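# Four arms load blanket balls into a crate

## Task

Move every ball from the blanket into the crate, leave the crate upright at its original spot, then open the grippers and pull the arms away; balls that stay in the crate only because a robot holds them there do not count. For reference, the arm feet sit on the tabletop at roughly (scene frame, metres): arm1 (-0.87, +0.65, +0.72) facing -90 deg, arm2 (-0.87, -0.65, +0.72) facing +90 deg, arm3 (0.00, +0.65, +0.72) facing -90 deg, arm4 (0.00, -0.65, +0.72) facing +90 deg, with facing measured counter-clockwise from +x.

## Robot and tools

Setup. Four identical i2rt Big YAM arms, arm1 to arm4, are fixed to a table. Each has six revolute joints, a two-finger gripper and a wrist camera. With joints 1 and 6 at zero and the hand level pointing forward, the wrist camera rides above the hand looking at the fingertips. Two room cameras, cam_high and cam_low, are not attached to any arm. Reach is about 1.0 m from the joint1 axis. Joints move at different speeds, so the hand can sweep a wide, curved path between postures.

Frames. One scene frame is shared: origin on the floor, +z up. Feet positions and headings are given in the task. 'hand' means the point midway between the fingertips (URDF link pinch); its z axis runs along the fingers and the fingers close along its y axis. No call takes Cartesian targets; everything is in joint space.

execute_actions. Argument actions is a list holding a single action or nothing. The action is an object keyed by arm name ("arm1" ... "arm4"); each arm entry contains "joints", an object mapping joint names to absolute targets (not offsets). Names and ranges: joint1_rad -2.879..2.879 (base yaw, positive = counter-clockwise seen from above, 0 = along the foot's facing); joint2_rad 0..3.141 (shoulder, 0 = upper arm roughly level pointing back, increasing lifts then brings it forward); joint3_rad 0..3.019 (elbow, 0 = folded, increasing opens); joint4_rad -1.692..1.57 (hand pitch, positive tips fingers up); joint5_rad -1.57..1.57 (hand sideways swing, positive toward the arm's right); joint6_rad -2.094..2.094 (hand roll, positive clockwise viewed from behind the hand); gripper_m 0..0.093 metres of fingertip gap. Joints are in radians. Done-tolerances: ±0.045, ±0.14, ±0.09, ±0.055, ±0.03, ±0.035 rad and ±0.003 m. Any number of arms and joints may appear in one action; all start together and may finish at different moments. Optional cameras: a list of camera names or ["all"]; null or omitted gives all, [] gives none. An unknown key, camera name or out-of-range number rejects the whole call and nothing moves. An empty actions list only reports state and pictures.

Result lines. State per robot including joint_positions; images in the order listed on the 'pictures' line. joint_status tells how each commanded motion ended: reached, 'off_target' (stopped short, may still push), 'contact_stop' or 'time_out' (target dropped, holds where it stopped; a time_out joint may keep a nearby target and keep pushing), 'not_followed' (a self/inter-arm clearance check withheld the arm targets, shown with 'joint command not followed' and usually a 'cause:' line; gripper targets still run, and withheld targets may be retried on later actions). on_its_own lists uncommanded behaviour; 'held at' is the held target, not the current angle. Joints omitted from an action may still be driving to old targets without notice. To relieve a pushing joint, command its reported position. Tiny target changes may not move a joint. MOTOR HOT appears from 85 C; at 100 C an OVER-TEMPERATURE FAULT makes that arm go limp and drop what it carries, and affected keys read 'limit_stop_at_motor_heat' (resend targets afterward). If a result reports a stop, later motion, wait and finished_scene calls in that same reply are skipped.

wait: seconds from 0 to 10; commands nothing, returns the same as an empty action.

zoom_image: camera (one of the six names) and region [x0, y0, x1, y1] in pixels of that camera's most recent full image, origin top-left, at most 504 x 504. Gives a closer look.

read_manual: optional section, only "licences"; returns licence text, no motion.

finished_scene: scene = the current scene number. Irreversible; the result reports success and may introduce a new task. Ending a reply with no tool call ends everything remaining.

Typical order: look with an empty action, locate balls, blanket and crate (zoom as needed), open a gripper, approach above a ball, descend, close, lift, carry over the crate, open to release, repeat, then open grippers and retract all arms, confirm with images, and call finished_scene.

Cautions. Arms do not halt on contact and can press hard; hard arm-to-arm pressing fails the run and the clearance check may react late and ignores fingers, gripper bodies and wrist cameras, so keep arms apart. Nothing rigid may be knocked off the work area; the crate must not be tipped or shifted. Avoid dropping or slamming balls, and avoid holding loads for long (heat). Loose objects may occasionally be nudged by outside disturbances, so recheck before finishing.

Each tool is called as a command line: name --argument value for each argument, lists and objects as JSON in quotes; but a table of rows of numbers goes row by row, as --pt "numbers of a row", without its own name.

## Session

execute_actions --actions '[]'

Scene clock: 0.00 s.
arm1.joint_positions: joint1_rad=+0.005 joint2_rad=+0.432 joint3_rad=+1.481 joint4_rad=-1.525 joint5_rad=+0.011 joint6_rad=+0.013 gripper_m=+0.095
arm1.joint_status: not commanded
arm1.hand: x=-0.8697 y=+0.5313 z=+1.3047 quat_wxyz=(-0.367, -0.606, -0.604, +0.365) (m; scene frame)
arm2.joint_positions: joint1_rad=+0.005 joint2_rad=+0.420 joint3_rad=+1.457 joint4_rad=-1.541 joint5_rad=+0.015 joint6_rad=-0.012 gripper_m=+0.094
arm2.joint_status: not commanded
arm2.hand: x=-0.8701 y=-0.5362 z=+1.3765 quat_wxyz=(-0.367, +0.613, -0.605, -0.352) (m; scene frame)
arm3.joint_positions: joint1_rad=+0.013 joint2_rad=+0.435 joint3_rad=+1.470 joint4_rad=-1.533 joint5_rad=+0.014 joint6_rad=+0.012 gripper_m=+0.094
arm3.joint_status: not commanded
arm3.hand: x=+0.0050 y=+0.5325 z=+1.3697 quat_wxyz=(-0.370, -0.595, -0.620, +0.353) (m; scene frame)
arm4.joint_positions: joint1_rad=+0.002 joint2_rad=+0.428 joint3_rad=+1.482 joint4_rad=-1.528 joint5_rad=+0.016 joint6_rad=-0.017 gripper_m=+0.095
arm4.joint_status: not commanded
arm4.hand: x=+0.0013 y=-0.5431 z=+1.3147 quat_wxyz=(-0.379, +0.607, -0.596, -0.366) (m; scene frame)
pictures: arm1_cam_wrist, arm2_cam_wrist, arm3_cam_wrist, arm4_cam_wrist, cam_high, cam_low
Images, in order (width x height): arm1_cam_wrist 896x504, arm2_cam_wrist 896x504, arm3_cam_wrist 896x504, arm4_cam_wrist 896x504, cam_high 896x504, cam_low 896x504.

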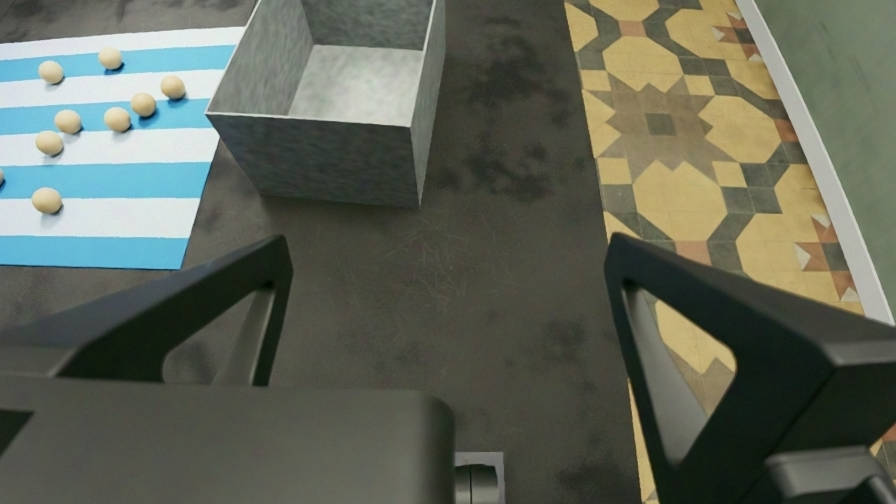

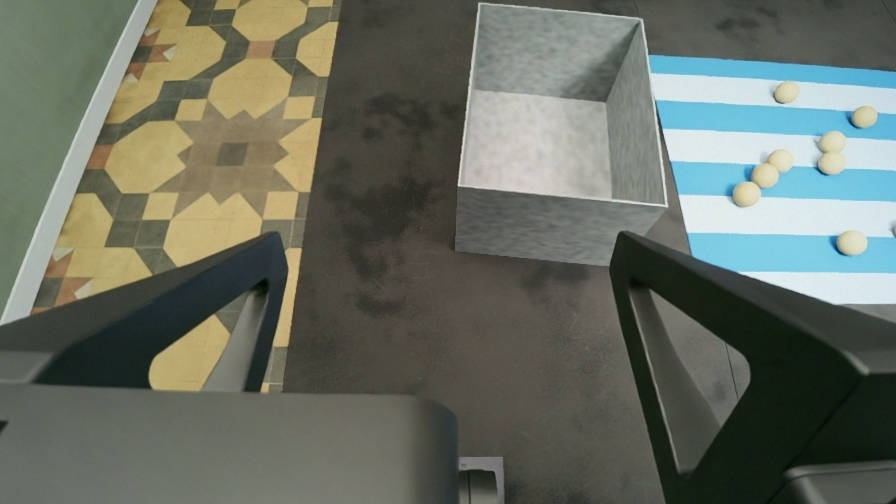

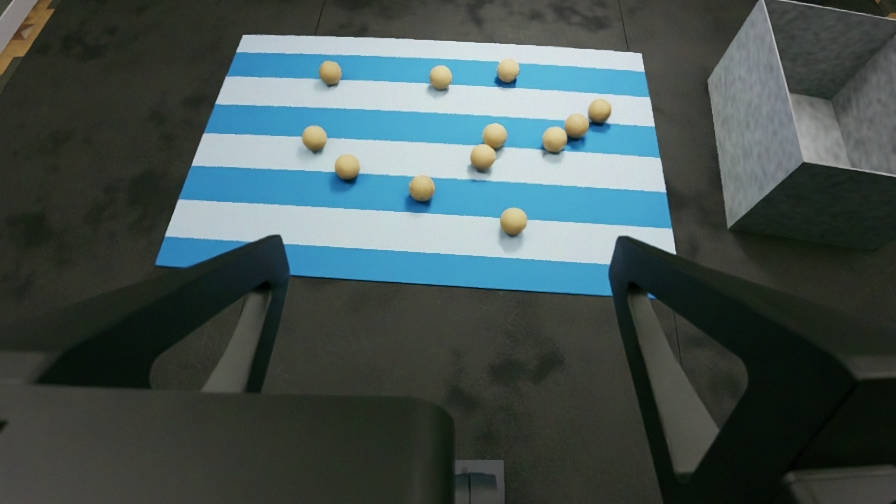

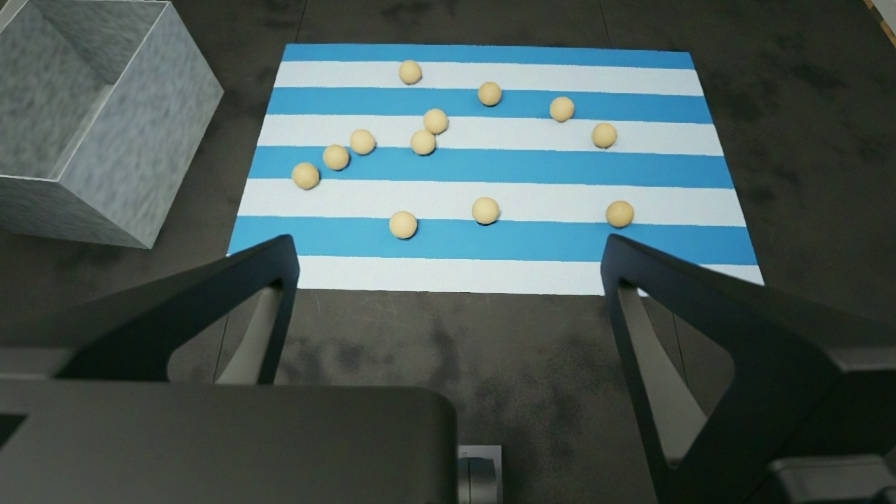

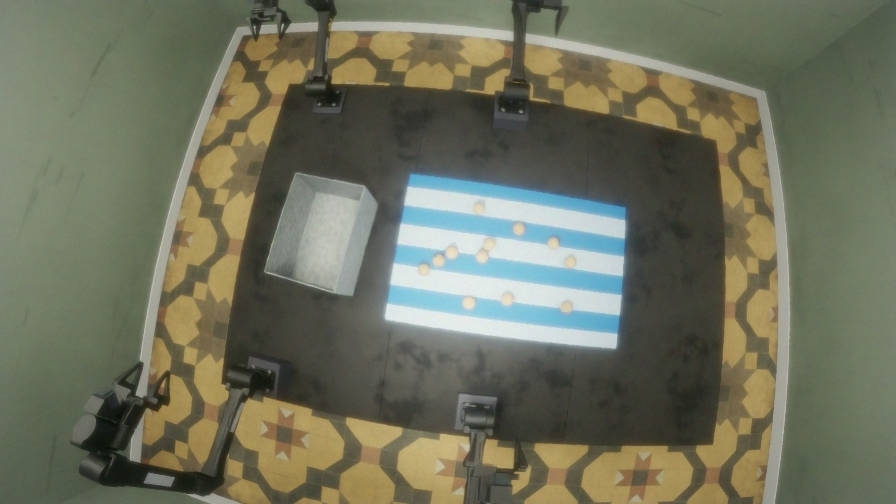

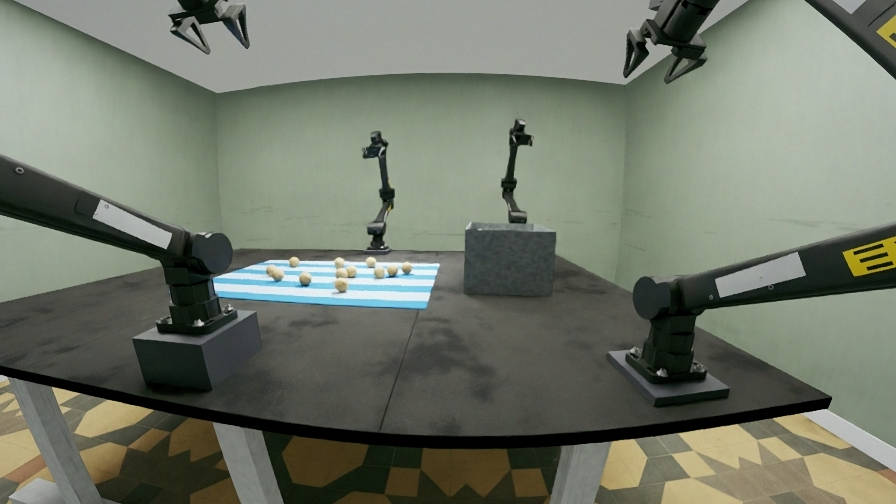

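execute_actions --actions '[{"arm4":{"joints":{"joint1_rad":-0.143,"joint2_rad":1.726,"joint3_rad":1.26,"joint4_rad":-1.105}},"arm3":{"joints":{"joint1_rad":-0.215,"joint2_rad":1.70,"joint3_rad":1.057,"joint4_rad":-0.928}},"arm2":{"joints":{"joint1_rad":-0.781,"joint2_rad":2.273,"joint3_rad":1.848,"joint4_rad":-0.575}}}]' --cameras '["arm2_cam_wrist","arm3_cam_wrist","arm4_cam_wrist","cam_high"]'

Scene clock: 25.03 s.
arm1.joint_positions: joint1_rad=+0.005 joint2_rad=+0.432 joint3_rad=+1.481 joint4_rad=-1.525 joint5_rad=+0.011 joint6_rad=+0.013 gripper_m=+0.095
arm1.joint_status: not commanded
arm1.hand: x=-0.8697 y=+0.5313 z=+1.3047 quat_wxyz=(-0.367, -0.606, -0.604, +0.365) (m; scene frame)
arm2.joint_positions: joint1_rad=-0.787 joint2_rad=+2.260 joint3_rad=+1.822 joint4_rad=-0.588 joint5_rad=+0.015 joint6_rad=-0.012 gripper_m=+0.094
arm2.joint_status: all done
arm2.hand: x=-0.3099 y=-0.0952 z=+0.8289 quat_wxyz=(-0.254, +0.372, -0.888, -0.093) (m; scene frame)
arm3.joint_positions: joint1_rad=-0.211 joint2_rad=+1.708 joint3_rad=+1.056 joint4_rad=-0.939 joint5_rad=+0.014 joint6_rad=+0.012 gripper_m=+0.094
arm3.joint_status: all done
arm3.hand: x=-0.0736 y=+0.2170 z=+0.8258 quat_wxyz=(+0.012, -0.766, -0.643, -0.003) (m; scene frame)
arm4.joint_positions: joint1_rad=-0.140 joint2_rad=+1.721 joint3_rad=+1.263 joint4_rad=-1.113 joint5_rad=+0.016 joint6_rad=-0.017 gripper_m=+0.095
arm4.joint_status: all done
arm4.hand: x=+0.0673 y=-0.1673 z=+0.8294 quat_wxyz=(-0.009, +0.665, -0.747, +0.002) (m; scene frame)
pictures: arm2_cam_wrist, arm3_cam_wrist, arm4_cam_wrist, cam_high
Images, in order (width x height): arm2_cam_wrist 896x504, arm3_cam_wrist 896x504, arm4_cam_wrist 896x504, cam_high 896x504.

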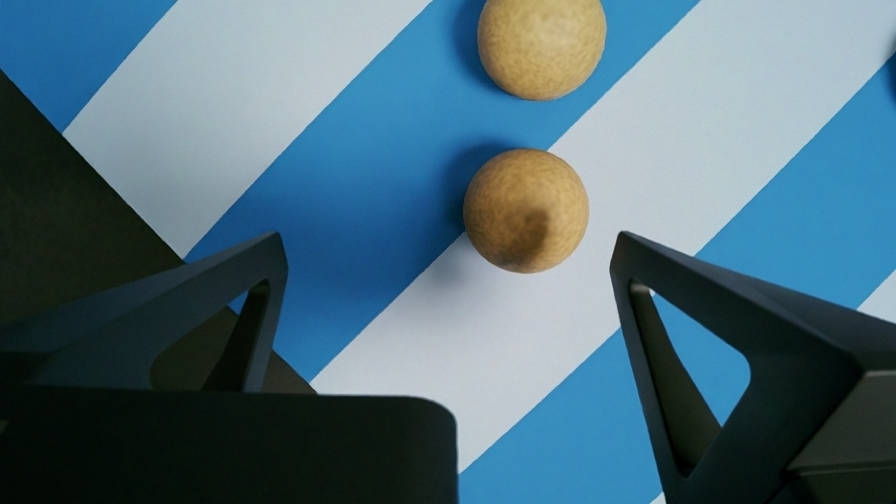

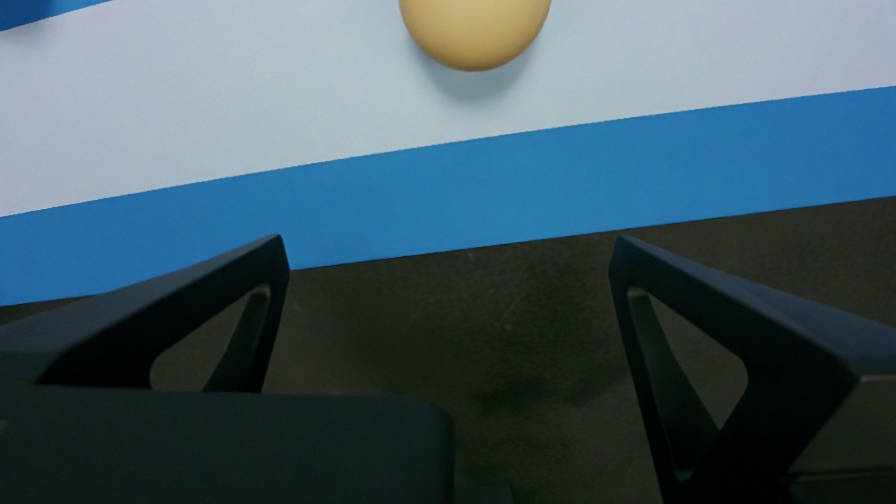

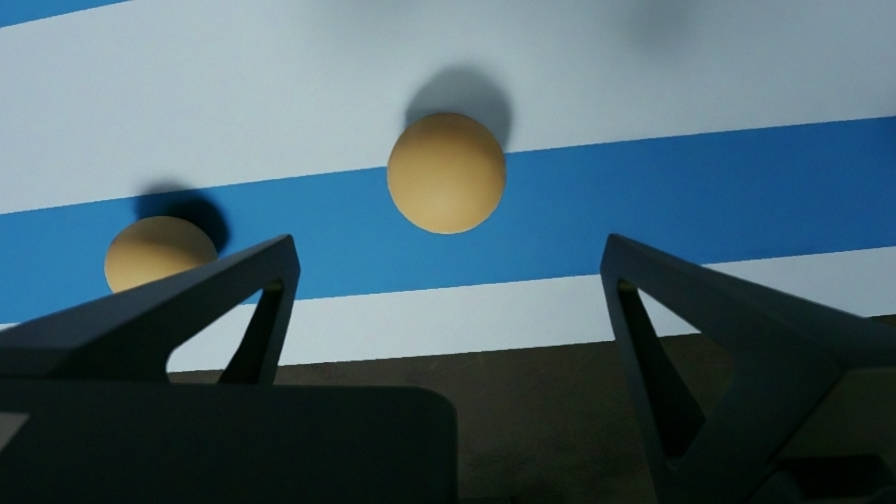

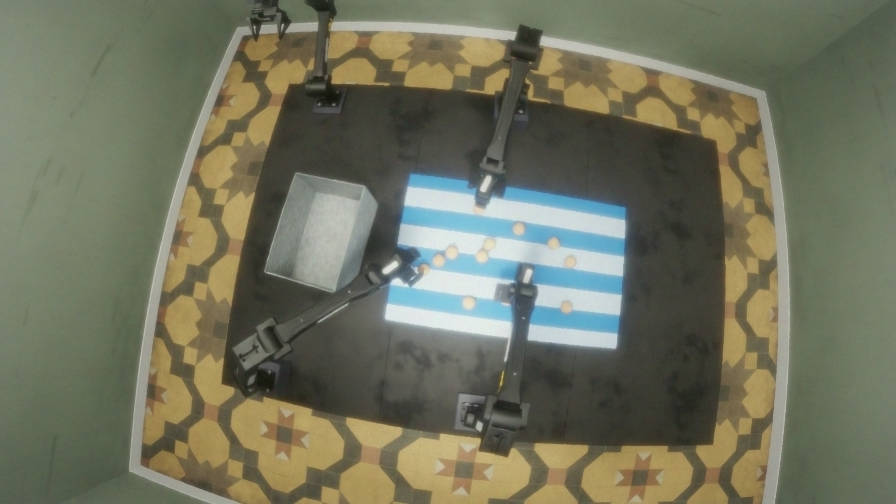

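execute_actions --actions '[{"arm4":{"joints":{"joint2_rad":1.733,"joint3_rad":1.104,"joint4_rad":-0.942}},"arm3":{"joints":{"joint1_rad":-0.235,"joint2_rad":1.915,"joint3_rad":1.209,"joint4_rad":-0.865}},"arm2":{"joints":{"joint1_rad":-0.83,"joint2_rad":2.297,"joint3_rad":1.731,"joint4_rad":-0.434}}}]' --cameras '["arm2_cam_wrist","arm3_cam_wrist","arm4_cam_wrist"]'

Scene clock: 35.03 s.
arm1.joint_positions: joint1_rad=+0.005 joint2_rad=+0.432 joint3_rad=+1.481 joint4_rad=-1.525 joint5_rad=+0.011 joint6_rad=+0.013 gripper_m=+0.095
arm1.joint_status: not commanded
arm1.hand: x=-0.8697 y=+0.5313 z=+1.3047 quat_wxyz=(-0.367, -0.606, -0.604, +0.365) (m; scene frame)
arm2.joint_positions: joint1_rad=-0.833 joint2_rad=+2.271 joint3_rad=+1.725 joint4_rad=-0.448 joint5_rad=+0.015 joint6_rad=-0.012 gripper_m=+0.094
arm2.joint_status: all done
arm2.hand: x=-0.2925 y=-0.1283 z=+0.7937 quat_wxyz=(-0.270, +0.350, -0.892, -0.093) (m; scene frame)
arm3.joint_positions: joint1_rad=-0.232 joint2_rad=+1.927 joint3_rad=+1.178 joint4_rad=-0.870 joint5_rad=+0.014 joint6_rad=+0.012 gripper_m=+0.094
arm3.joint_status: all done
arm3.hand: x=-0.0910 y=+0.1729 z=+0.7636 quat_wxyz=(+0.021, -0.772, -0.635, -0.013) (m; scene frame)
arm4.joint_positions: joint1_rad=-0.140 joint2_rad=+1.721 joint3_rad=+1.105 joint4_rad=-0.953 joint5_rad=+0.016 joint6_rad=-0.017 gripper_m=+0.095
arm4.joint_status: all done
arm4.hand: x=+0.0634 y=-0.1968 z=+0.7773 quat_wxyz=(-0.010, +0.665, -0.747, +0.002) (m; scene frame)
pictures: arm2_cam_wrist, arm3_cam_wrist, arm4_cam_wrist
Images, in order (width x height): arm2_cam_wrist 896x504, arm3_cam_wrist 896x504, arm4_cam_wrist 896x504.

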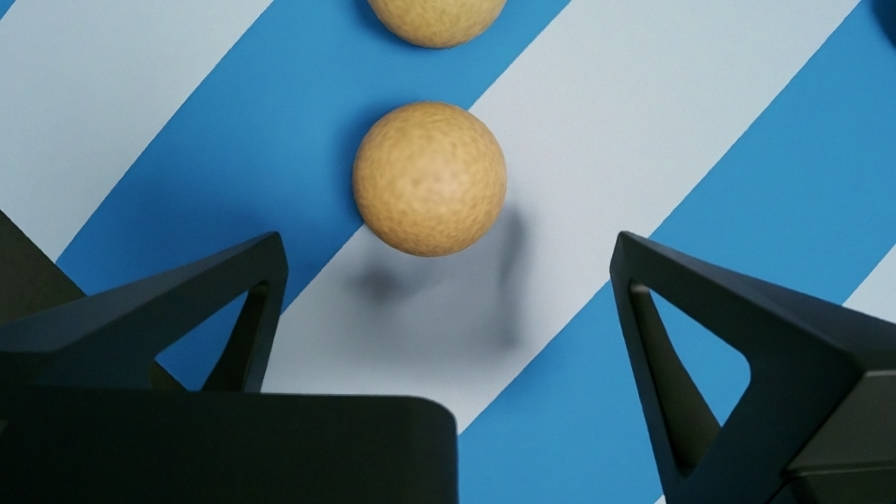

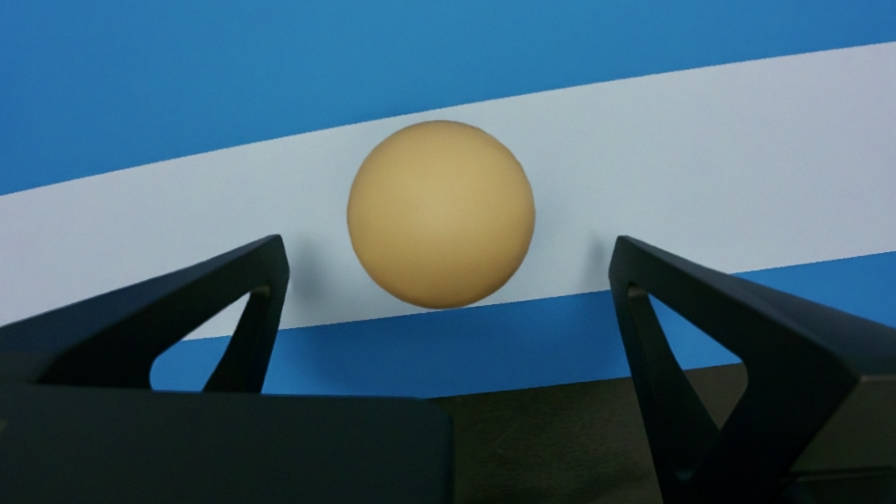

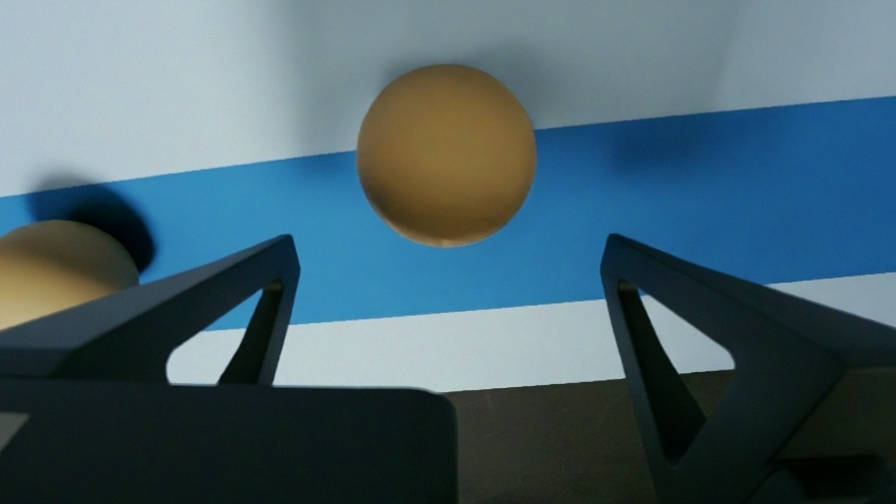

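execute_actions --actions '[{"arm4":{"joints":{"joint2_rad":1.795,"joint4_rad":-0.855}},"arm3":{"joints":{"joint2_rad":1.955,"joint4_rad":-0.825}},"arm2":{"joints":{"joint2_rad":2.37,"joint4_rad":-0.315}}}]' --cameras '["arm2_cam_wrist","arm3_cam_wrist","arm4_cam_wrist"]'

Scene clock: 43.13 s.
arm1.joint_positions: joint1_rad=+0.005 joint2_rad=+0.432 joint3_rad=+1.481 joint4_rad=-1.525 joint5_rad=+0.011 joint6_rad=+0.013 gripper_m=+0.095
arm1.joint_status: not commanded
arm1.hand: x=-0.8697 y=+0.5313 z=+1.3047 quat_wxyz=(-0.367, -0.606, -0.604, +0.365) (m; scene frame)
arm2.joint_positions: joint1_rad=-0.833 joint2_rad=+2.347 joint3_rad=+1.725 joint4_rad=-0.327 joint5_rad=+0.015 joint6_rad=-0.012 gripper_m=+0.094
arm2.joint_status: all done
arm2.hand: x=-0.2841 y=-0.1209 z=+0.7527 quat_wxyz=(-0.291, +0.347, -0.886, -0.101) (m; scene frame)
arm3.joint_positions: joint1_rad=-0.232 joint2_rad=+1.948 joint3_rad=+1.178 joint4_rad=-0.837 joint5_rad=+0.014 joint6_rad=+0.012 gripper_m=+0.094
arm3.joint_status: all done
arm3.hand: x=-0.0918 y=+0.1686 z=+0.7533 quat_wxyz=(+0.017, -0.772, -0.635, -0.008) (m; scene frame)
arm4.joint_positions: joint1_rad=-0.140 joint2_rad=+1.782 joint3_rad=+1.105 joint4_rad=-0.866 joint5_rad=+0.016 joint6_rad=-0.017 gripper_m=+0.095
arm4.joint_status: all done
arm4.hand: x=+0.0653 y=-0.1824 z=+0.7507 quat_wxyz=(-0.020, +0.665, -0.747, -0.007) (m; scene frame)
pictures: arm2_cam_wrist, arm3_cam_wrist, arm4_cam_wrist
Images, in order (width x height): arm2_cam_wrist 896x504, arm3_cam_wrist 896x504, arm4_cam_wrist 896x504.

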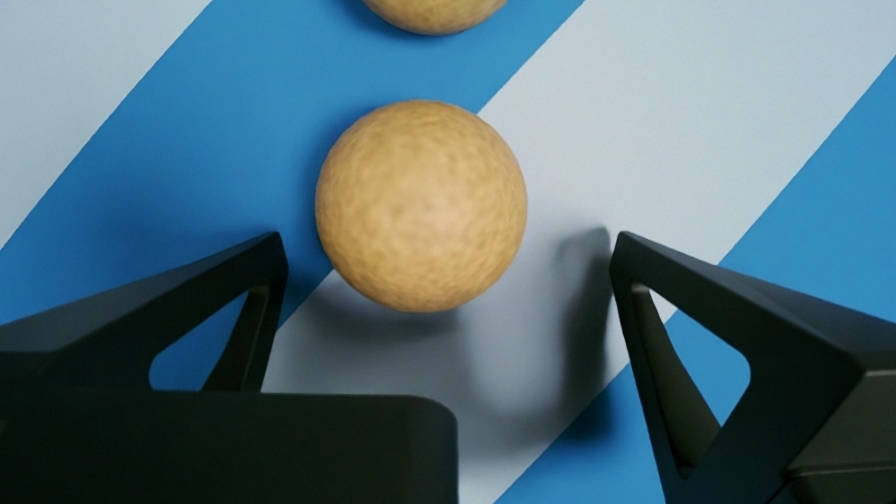

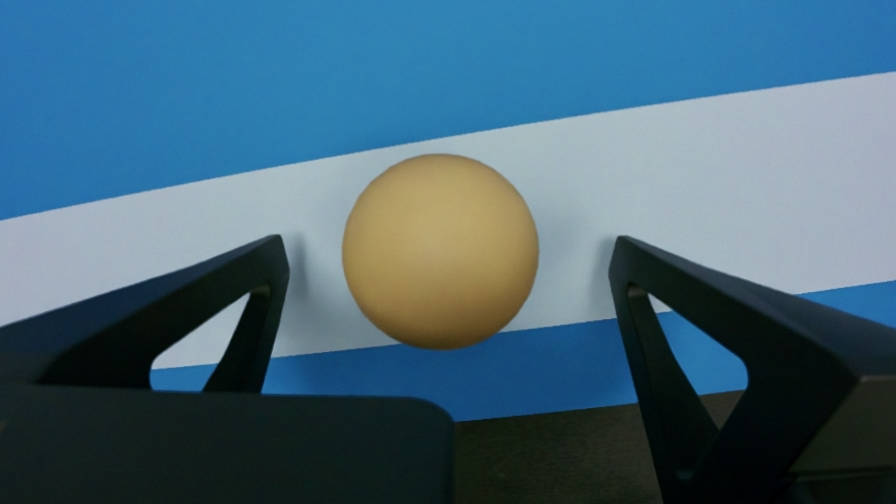

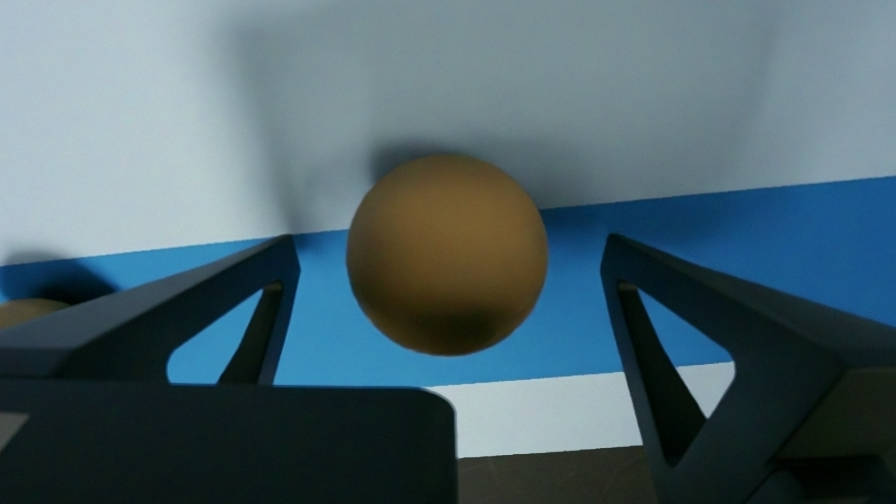

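execute_actions --actions '[{"arm4":{"joints":{"gripper_m":0.04}},"arm3":{"joints":{"gripper_m":0.04}},"arm2":{"joints":{"joint2_rad":2.395,"joint4_rad":-0.225}}}]' --cameras '["arm2_cam_wrist","arm3_cam_wrist","arm4_cam_wrist"]'

Scene clock: 46.37 s.
arm1.joint_positions: joint1_rad=+0.005 joint2_rad=+0.432 joint3_rad=+1.481 joint4_rad=-1.525 joint5_rad=+0.011 joint6_rad=+0.013 gripper_m=+0.095
arm1.joint_status: not commanded
arm1.hand: x=-0.8697 y=+0.5313 z=+1.3047 quat_wxyz=(-0.367, -0.606, -0.604, +0.365) (m; scene frame)
arm2.joint_positions: joint1_rad=-0.833 joint2_rad=+2.354 joint3_rad=+1.725 joint4_rad=-0.241 joint5_rad=+0.015 joint6_rad=-0.012 gripper_m=+0.094
arm2.joint_status: all done
arm2.hand: x=-0.2729 y=-0.1106 z=+0.7601 quat_wxyz=(-0.325, +0.342, -0.874, -0.114) (m; scene frame)
arm3.joint_positions: joint1_rad=-0.232 joint2_rad=+1.948 joint3_rad=+1.178 joint4_rad=-0.837 joint5_rad=+0.014 joint6_rad=+0.012 gripper_m=+0.047
arm3.joint_status: gripper_m off_target (ended at +0.047, target +0.040)
arm3.hand: x=-0.0918 y=+0.1686 z=+0.7533 quat_wxyz=(+0.017, -0.772, -0.635, -0.008) (m; scene frame)
arm4.joint_positions: joint1_rad=-0.140 joint2_rad=+1.782 joint3_rad=+1.105 joint4_rad=-0.866 joint5_rad=+0.016 joint6_rad=-0.017 gripper_m=+0.047
arm4.joint_status: gripper_m off_target (ended at +0.047, target +0.040)
arm4.hand: x=+0.0653 y=-0.1824 z=+0.7507 quat_wxyz=(-0.020, +0.665, -0.747, -0.007) (m; scene frame)
pictures: arm2_cam_wrist, arm3_cam_wrist, arm4_cam_wrist
Images, in order (width x height): arm2_cam_wrist 896x504, arm3_cam_wrist 896x504, arm4_cam_wrist 896x504.

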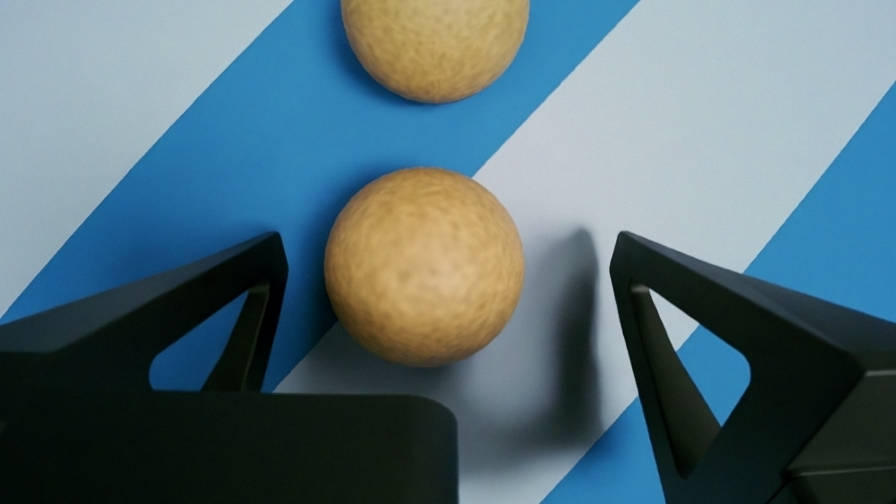

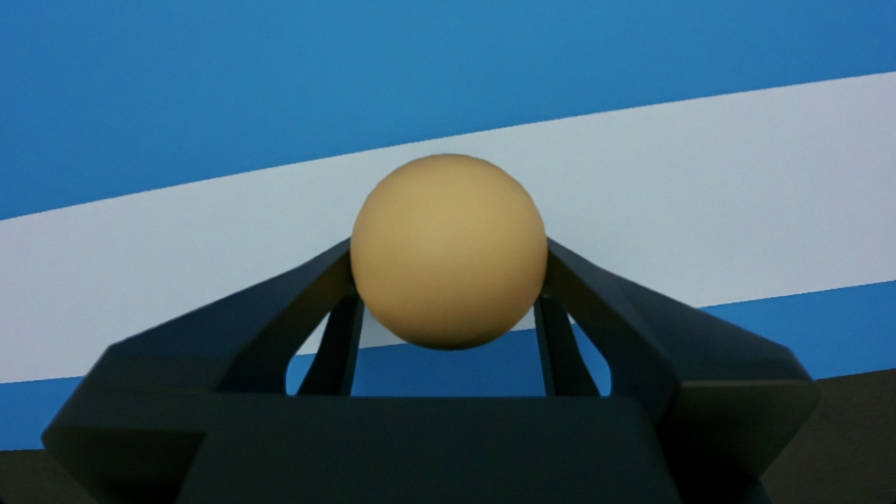

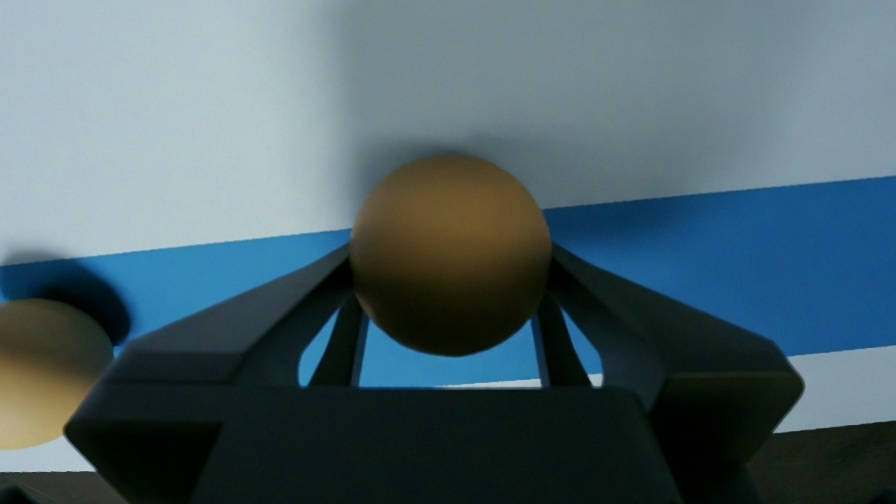

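execute_actions --actions '[{"arm4":{"joints":{"joint2_rad":1.3,"joint3_rad":1.5,"joint4_rad":-1.0}},"arm3":{"joints":{"joint1_rad":-0.87,"joint2_rad":1.3,"joint3_rad":1.5,"joint4_rad":-1.0}},"arm2":{"joints":{"joint2_rad":2.42}}}]' --cameras '["arm2_cam_wrist"]'

execute_actions --actions '[{"arm3":{"joints":{"joint2_rad":2.153,"joint3_rad":2.106,"joint4_rad":-0.753}},"arm2":{"joints":{"gripper_m":0.04}}}]' --cameras '["arm2_cam_wrist","arm3_cam_wrist","arm4_cam_wrist","cam_high","cam_low"]'

Scene clock: 57.50 s.
arm1.joint_positions: joint1_rad=+0.005 joint2_rad=+0.432 joint3_rad=+1.481 joint4_rad=-1.525 joint5_rad=+0.011 joint6_rad=+0.013 gripper_m=+0.095
arm1.joint_status: not commanded
arm1.hand: x=-0.8697 y=+0.5313 z=+1.3047 quat_wxyz=(-0.367, -0.606, -0.604, +0.365) (m; scene frame)
arm2.joint_positions: joint1_rad=-0.833 joint2_rad=+2.368 joint3_rad=+1.725 joint4_rad=-0.229 joint5_rad=+0.015 joint6_rad=-0.012 gripper_m=+0.094
arm2.joint_status: all done
arm2.hand: x=-0.2733 y=-0.1110 z=+0.7511 quat_wxyz=(-0.324, +0.342, -0.874, -0.114) (m; scene frame)
arm3.joint_positions: joint1_rad=-0.876 joint2_rad=+1.313 joint3_rad=+1.490 joint4_rad=-0.992 joint5_rad=+0.018 joint6_rad=+0.012 gripper_m=+0.047
arm3.joint_status: all done
arm3.hand: x=-0.3959 y=+0.2902 z=+1.2100 quat_wxyz=(-0.129, -0.869, -0.330, +0.347) (m; scene frame)
arm4.joint_positions: joint1_rad=-0.140 joint2_rad=+1.307 joint3_rad=+1.493 joint4_rad=-0.993 joint5_rad=+0.016 joint6_rad=-0.017 gripper_m=+0.047
arm4.joint_status: all done
arm4.hand: x=+0.0728 y=-0.1256 z=+1.1568 quat_wxyz=(-0.291, +0.614, -0.693, -0.241) (m; scene frame)
pictures: arm2_cam_wrist
Images, in order (width x height): arm2_cam_wrist 896x504.

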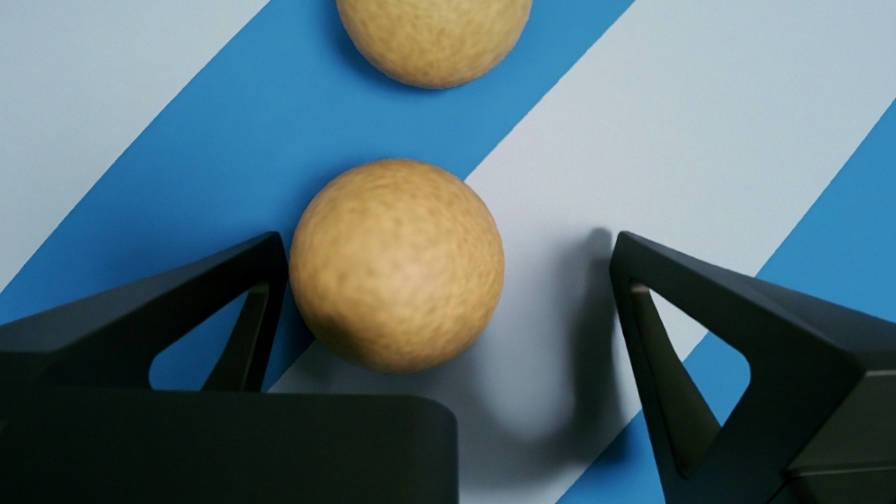

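Scene clock: 59.20 s.
arm1.joint_positions: joint1_rad=+0.005 joint2_rad=+0.432 joint3_rad=+1.481 joint4_rad=-1.525 joint5_rad=+0.011 joint6_rad=+0.013 gripper_m=+0.095
arm1.joint_status: not commanded
arm1.hand: x=-0.8697 y=+0.5313 z=+1.3047 quat_wxyz=(-0.367, -0.606, -0.604, +0.365) (m; scene frame)
arm2.joint_positions: joint1_rad=-0.833 joint2_rad=+2.368 joint3_rad=+1.725 joint4_rad=-0.229 joint5_rad=+0.015 joint6_rad=-0.012 gripper_m=+0.047
arm2.joint_status: gripper_m off_target (ended at +0.047, target +0.040)
arm2.hand: x=-0.2733 y=-0.1109 z=+0.7511 quat_wxyz=(-0.324, +0.342, -0.874, -0.114) (m; scene frame)
arm3.joint_positions: joint1_rad=-0.872 joint2_rad=+2.162 joint3_rad=+2.050 joint4_rad=-0.760 joint5_rad=+0.018 joint6_rad=+0.007 gripper_m=+0.047
arm3.joint_status: all done
arm3.hand: x=-0.6084 y=+0.0900 z=+0.9835 quat_wxyz=(-0.118, -0.877, -0.338, +0.322) (m; scene frame)
arm4.joint_positions: joint1_rad=-0.140 joint2_rad=+1.307 joint3_rad=+1.493 joint4_rad=-0.993 joint5_rad=+0.016 joint6_rad=-0.017 gripper_m=+0.047
arm4.joint_status: not commanded
arm4.hand: x=+0.0728 y=-0.1256 z=+1.1568 quat_wxyz=(-0.291, +0.614, -0.693, -0.241) (m; scene frame)
pictures: arm2_cam_wrist, arm3_cam_wrist, arm4_cam_wrist, cam_high, cam_low
Images, in order (width x height): arm2_cam_wrist 896x504, arm3_cam_wrist 896x504, arm4_cam_wrist 896x504, cam_high 896x504, cam_low 896x504.

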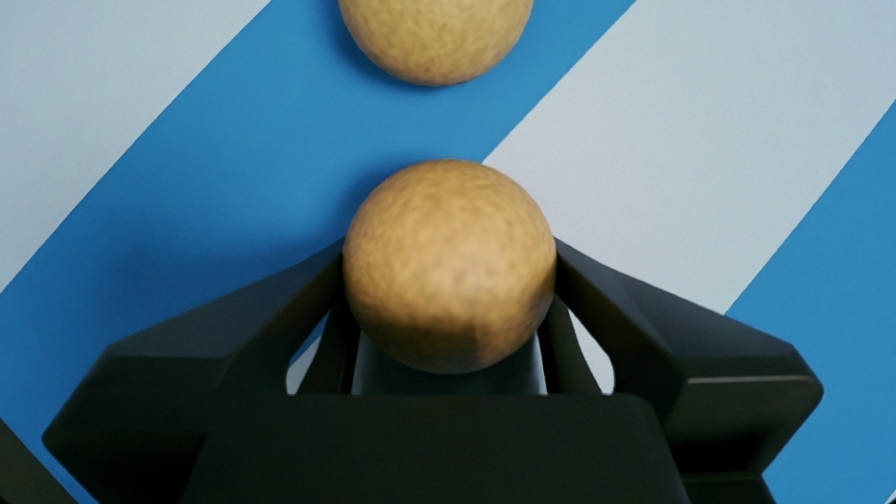

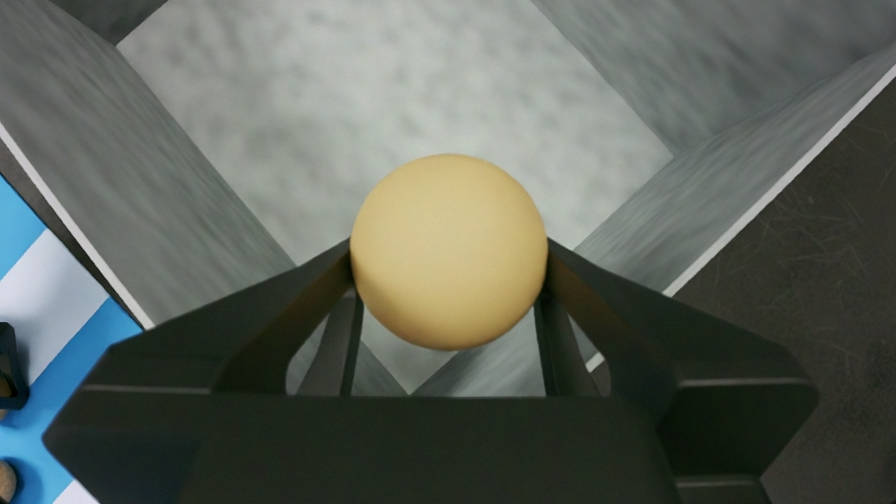

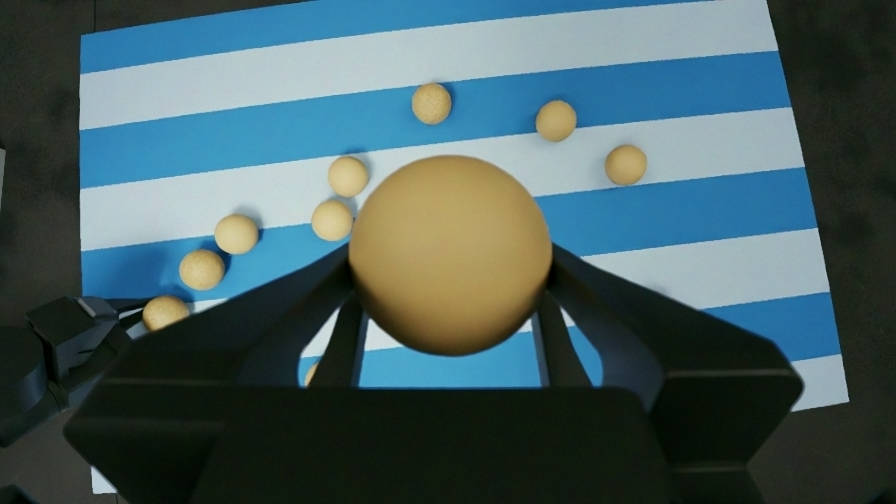

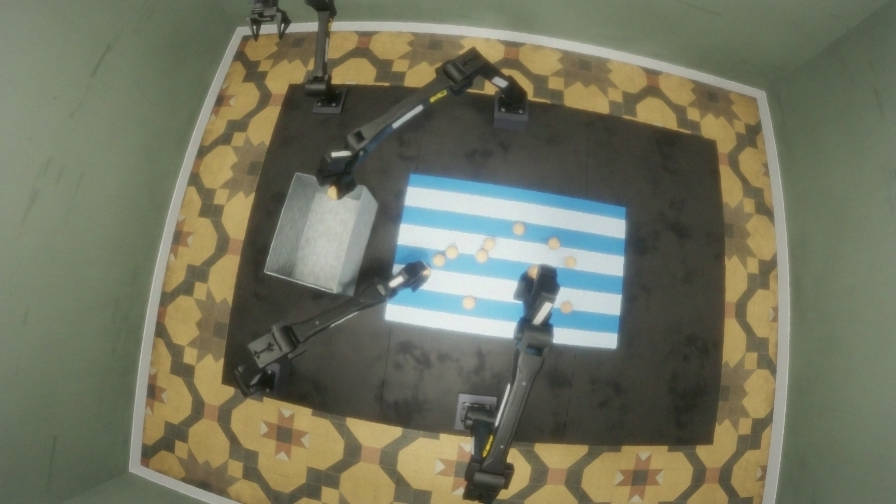

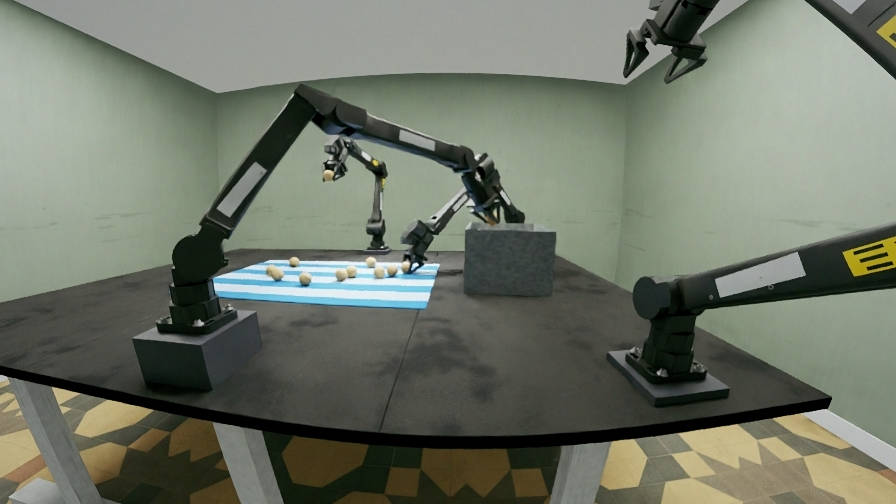

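execute_actions --actions '[{"arm3":{"joints":{"gripper_m":0.093}},"arm2":{"joints":{"joint2_rad":1.6,"joint3_rad":1.641,"joint4_rad":-1.0}}}]' --cameras '[]'

execute_actions --actions '[{"arm3":{"joints":{"joint1_rad":0.10,"joint2_rad":1.5,"joint3_rad":1.42,"joint4_rad":-0.94}},"arm2":{"joints":{"joint1_rad":-0.18,"joint4_rad":-1.168}}}]' --cameras '[]'

execute_actions --actions '[{"arm3":{"joints":{"joint2_rad":2.014}},"arm2":{"joints":{"joint2_rad":2.05}},"arm4":{"joints":{"joint1_rad":0.886,"joint2_rad":1.995,"joint3_rad":1.98,"joint4_rad":-0.85}}}]' --cameras '["arm2_cam_wrist","arm3_cam_wrist","arm4_cam_wrist","cam_high"]'

Scene clock: 71.93 s.
arm1.joint_positions: joint1_rad=+0.005 joint2_rad=+0.432 joint3_rad=+1.481 joint4_rad=-1.525 joint5_rad=+0.011 joint6_rad=+0.013 gripper_m=+0.095
arm1.joint_status: not commanded
arm1.hand: x=-0.8697 y=+0.5313 z=+1.3047 quat_wxyz=(-0.367, -0.606, -0.604, +0.365) (m; scene frame)
arm2.joint_positions: joint1_rad=-0.833 joint2_rad=+1.587 joint3_rad=+1.634 joint4_rad=-0.993 joint5_rad=+0.015 joint6_rad=-0.012 gripper_m=+0.047
arm2.joint_status: all done
arm2.hand: x=-0.4103 y=-0.2339 z=+1.1480 quat_wxyz=(-0.291, +0.347, -0.886, -0.102) (m; scene frame)
arm3.joint_positions: joint1_rad=-0.872 joint2_rad=+2.162 joint3_rad=+2.050 joint4_rad=-0.760 joint5_rad=+0.018 joint6_rad=+0.007 gripper_m=+0.093
arm3.joint_status: all done
arm3.hand: x=-0.6084 y=+0.0900 z=+0.9835 quat_wxyz=(-0.118, -0.877, -0.338, +0.322) (m; scene frame)
arm4.joint_positions: joint1_rad=-0.140 joint2_rad=+1.307 joint3_rad=+1.493 joint4_rad=-0.993 joint5_rad=+0.016 joint6_rad=-0.017 gripper_m=+0.047
arm4.joint_status: not commanded
arm4.hand: x=+0.0728 y=-0.1256 z=+1.1568 quat_wxyz=(-0.291, +0.614, -0.693, -0.241) (m; scene frame)
pictures: none
No camera images: the call's "cameras" was empty. Leave "cameras" out to get every camera's image.

Scene clock: 73.43 s.
arm1.joint_positions: joint1_rad=+0.005 joint2_rad=+0.432 joint3_rad=+1.481 joint4_rad=-1.525 joint5_rad=+0.011 joint6_rad=+0.013 gripper_m=+0.095
arm1.joint_status: not commanded
arm1.hand: x=-0.8697 y=+0.5313 z=+1.3047 quat_wxyz=(-0.367, -0.606, -0.604, +0.365) (m; scene frame)
arm2.joint_positions: joint1_rad=-0.173 joint2_rad=+1.587 joint3_rad=+1.634 joint4_rad=-1.159 joint5_rad=+0.015 joint6_rad=-0.012 gripper_m=+0.047
arm2.joint_status: all done
arm2.hand: x=-0.7683 y=-0.0729 z=+1.1254 quat_wxyz=(-0.181, +0.631, -0.742, -0.138) (m; scene frame)
arm3.joint_positions: joint1_rad=+0.098 joint2_rad=+1.496 joint3_rad=+1.420 joint4_rad=-0.931 joint5_rad=+0.010 joint6_rad=+0.007 gripper_m=+0.093
arm3.joint_status: all done
arm3.hand: x=+0.0824 y=+0.0826 z=+1.0834 quat_wxyz=(-0.208, -0.631, -0.724, +0.185) (m; scene frame)
arm4.joint_positions: joint1_rad=-0.140 joint2_rad=+1.307 joint3_rad=+1.493 joint4_rad=-0.993 joint5_rad=+0.016 joint6_rad=-0.017 gripper_m=+0.047
arm4.joint_status: not commanded
arm4.hand: x=+0.0728 y=-0.1256 z=+1.1568 quat_wxyz=(-0.291, +0.614, -0.693, -0.241) (m; scene frame)
pictures: none
No camera images: the call's "cameras" was empty. Leave "cameras" out to get every camera's image.

Scene clock: 75.33 s.
arm1.joint_positions: joint1_rad=+0.005 joint2_rad=+0.432 joint3_rad=+1.481 joint4_rad=-1.525 joint5_rad=+0.011 joint6_rad=+0.013 gripper_m=+0.095
arm1.joint_status: not commanded
arm1.hand: x=-0.8697 y=+0.5313 z=+1.3047 quat_wxyz=(-0.367, -0.606, -0.604, +0.365) (m; scene frame)
arm2.joint_positions: joint1_rad=-0.173 joint2_rad=+2.070 joint3_rad=+1.617 joint4_rad=-1.163 joint5_rad=+0.015 joint6_rad=-0.012 gripper_m=+0.047
arm2.joint_status: all done
arm2.hand: x=-0.7655 y=-0.0641 z=+0.8374 quat_wxyz=(+0.011, +0.648, -0.761, +0.022) (m; scene frame)
arm3.joint_positions: joint1_rad=+0.098 joint2_rad=+2.025 joint3_rad=+1.401 joint4_rad=-0.934 joint5_rad=+0.010 joint6_rad=+0.007 gripper_m=+0.093
arm3.joint_status: all done
arm3.hand: x=+0.0804 y=+0.0938 z=+0.7792 quat_wxyz=(-0.001, -0.656, -0.755, +0.009) (m; scene frame)
arm4.joint_positions: joint1_rad=+0.880 joint2_rad=+2.023 joint3_rad=+1.914 joint4_rad=-0.863 joint5_rad=+0.016 joint6_rad=-0.014 gripper_m=+0.047
arm4.joint_status: all done
arm4.hand: x=-0.5930 y=-0.1659 z=+0.9452 quat_wxyz=(-0.113, +0.901, -0.314, -0.276) (m; scene frame)
pictures: arm2_cam_wrist, arm3_cam_wrist, arm4_cam_wrist, cam_high
Images, in order (width x height): arm2_cam_wrist 896x504, arm3_cam_wrist 896x504, arm4_cam_wrist 896x504, cam_high 896x504.

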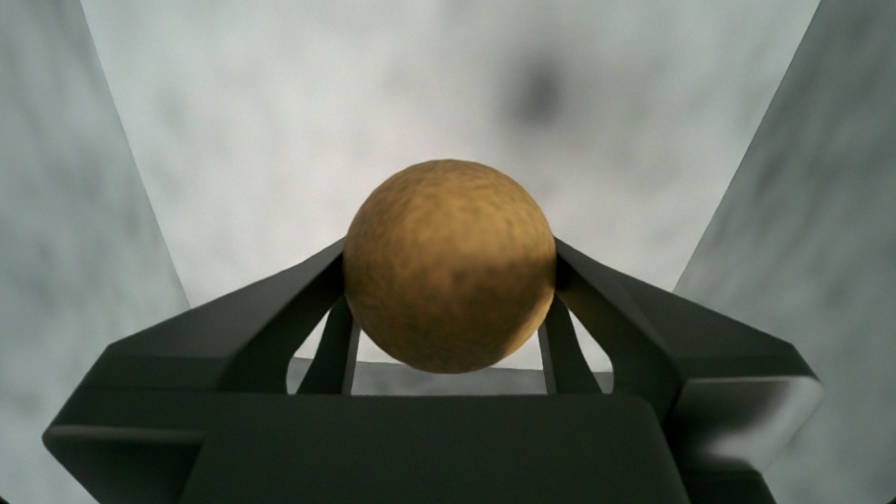

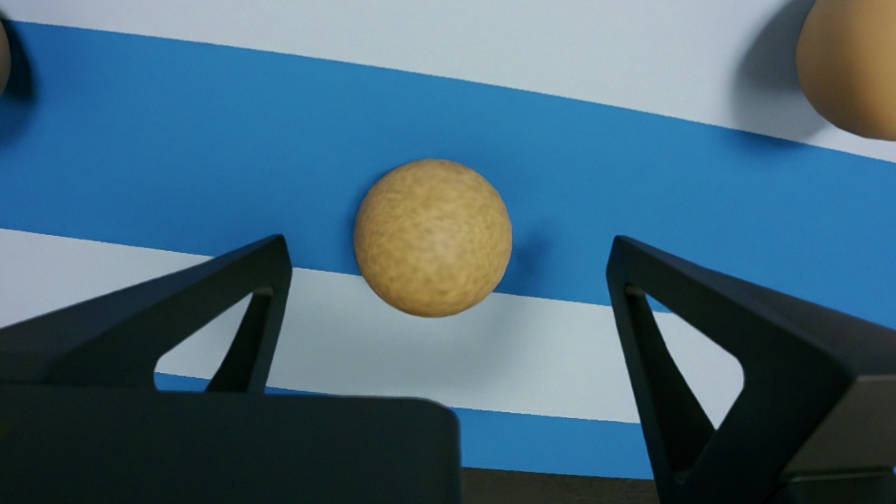

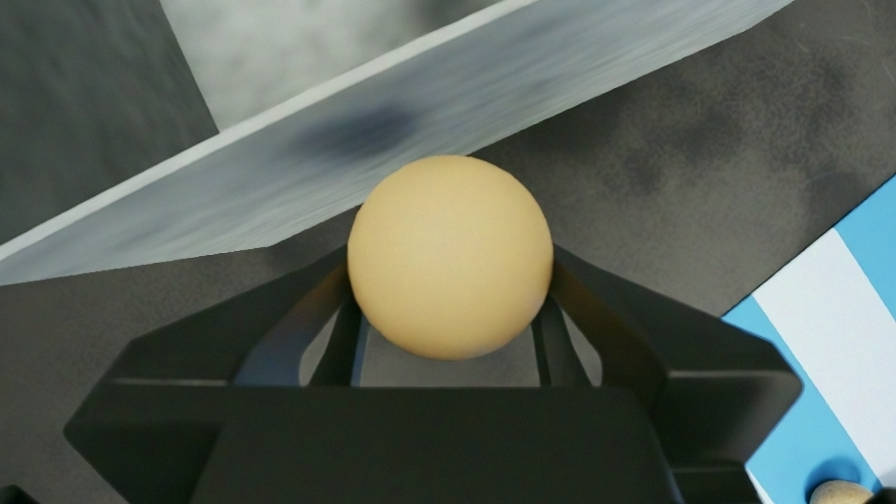

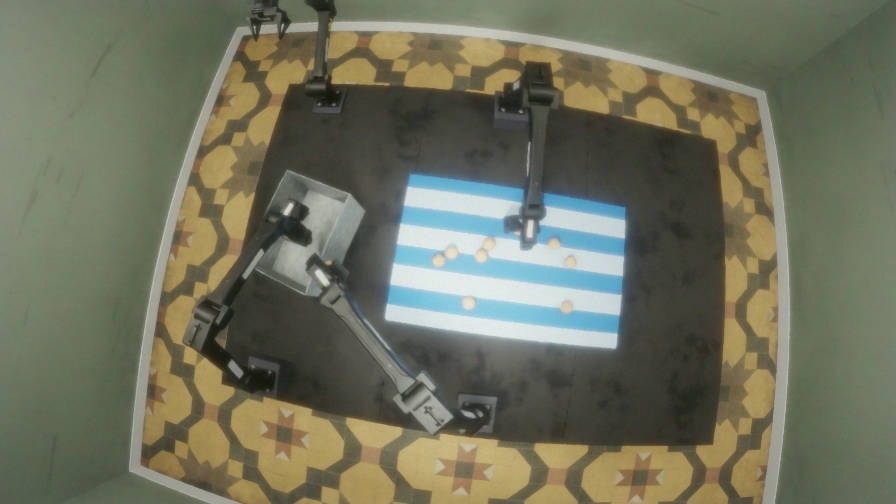

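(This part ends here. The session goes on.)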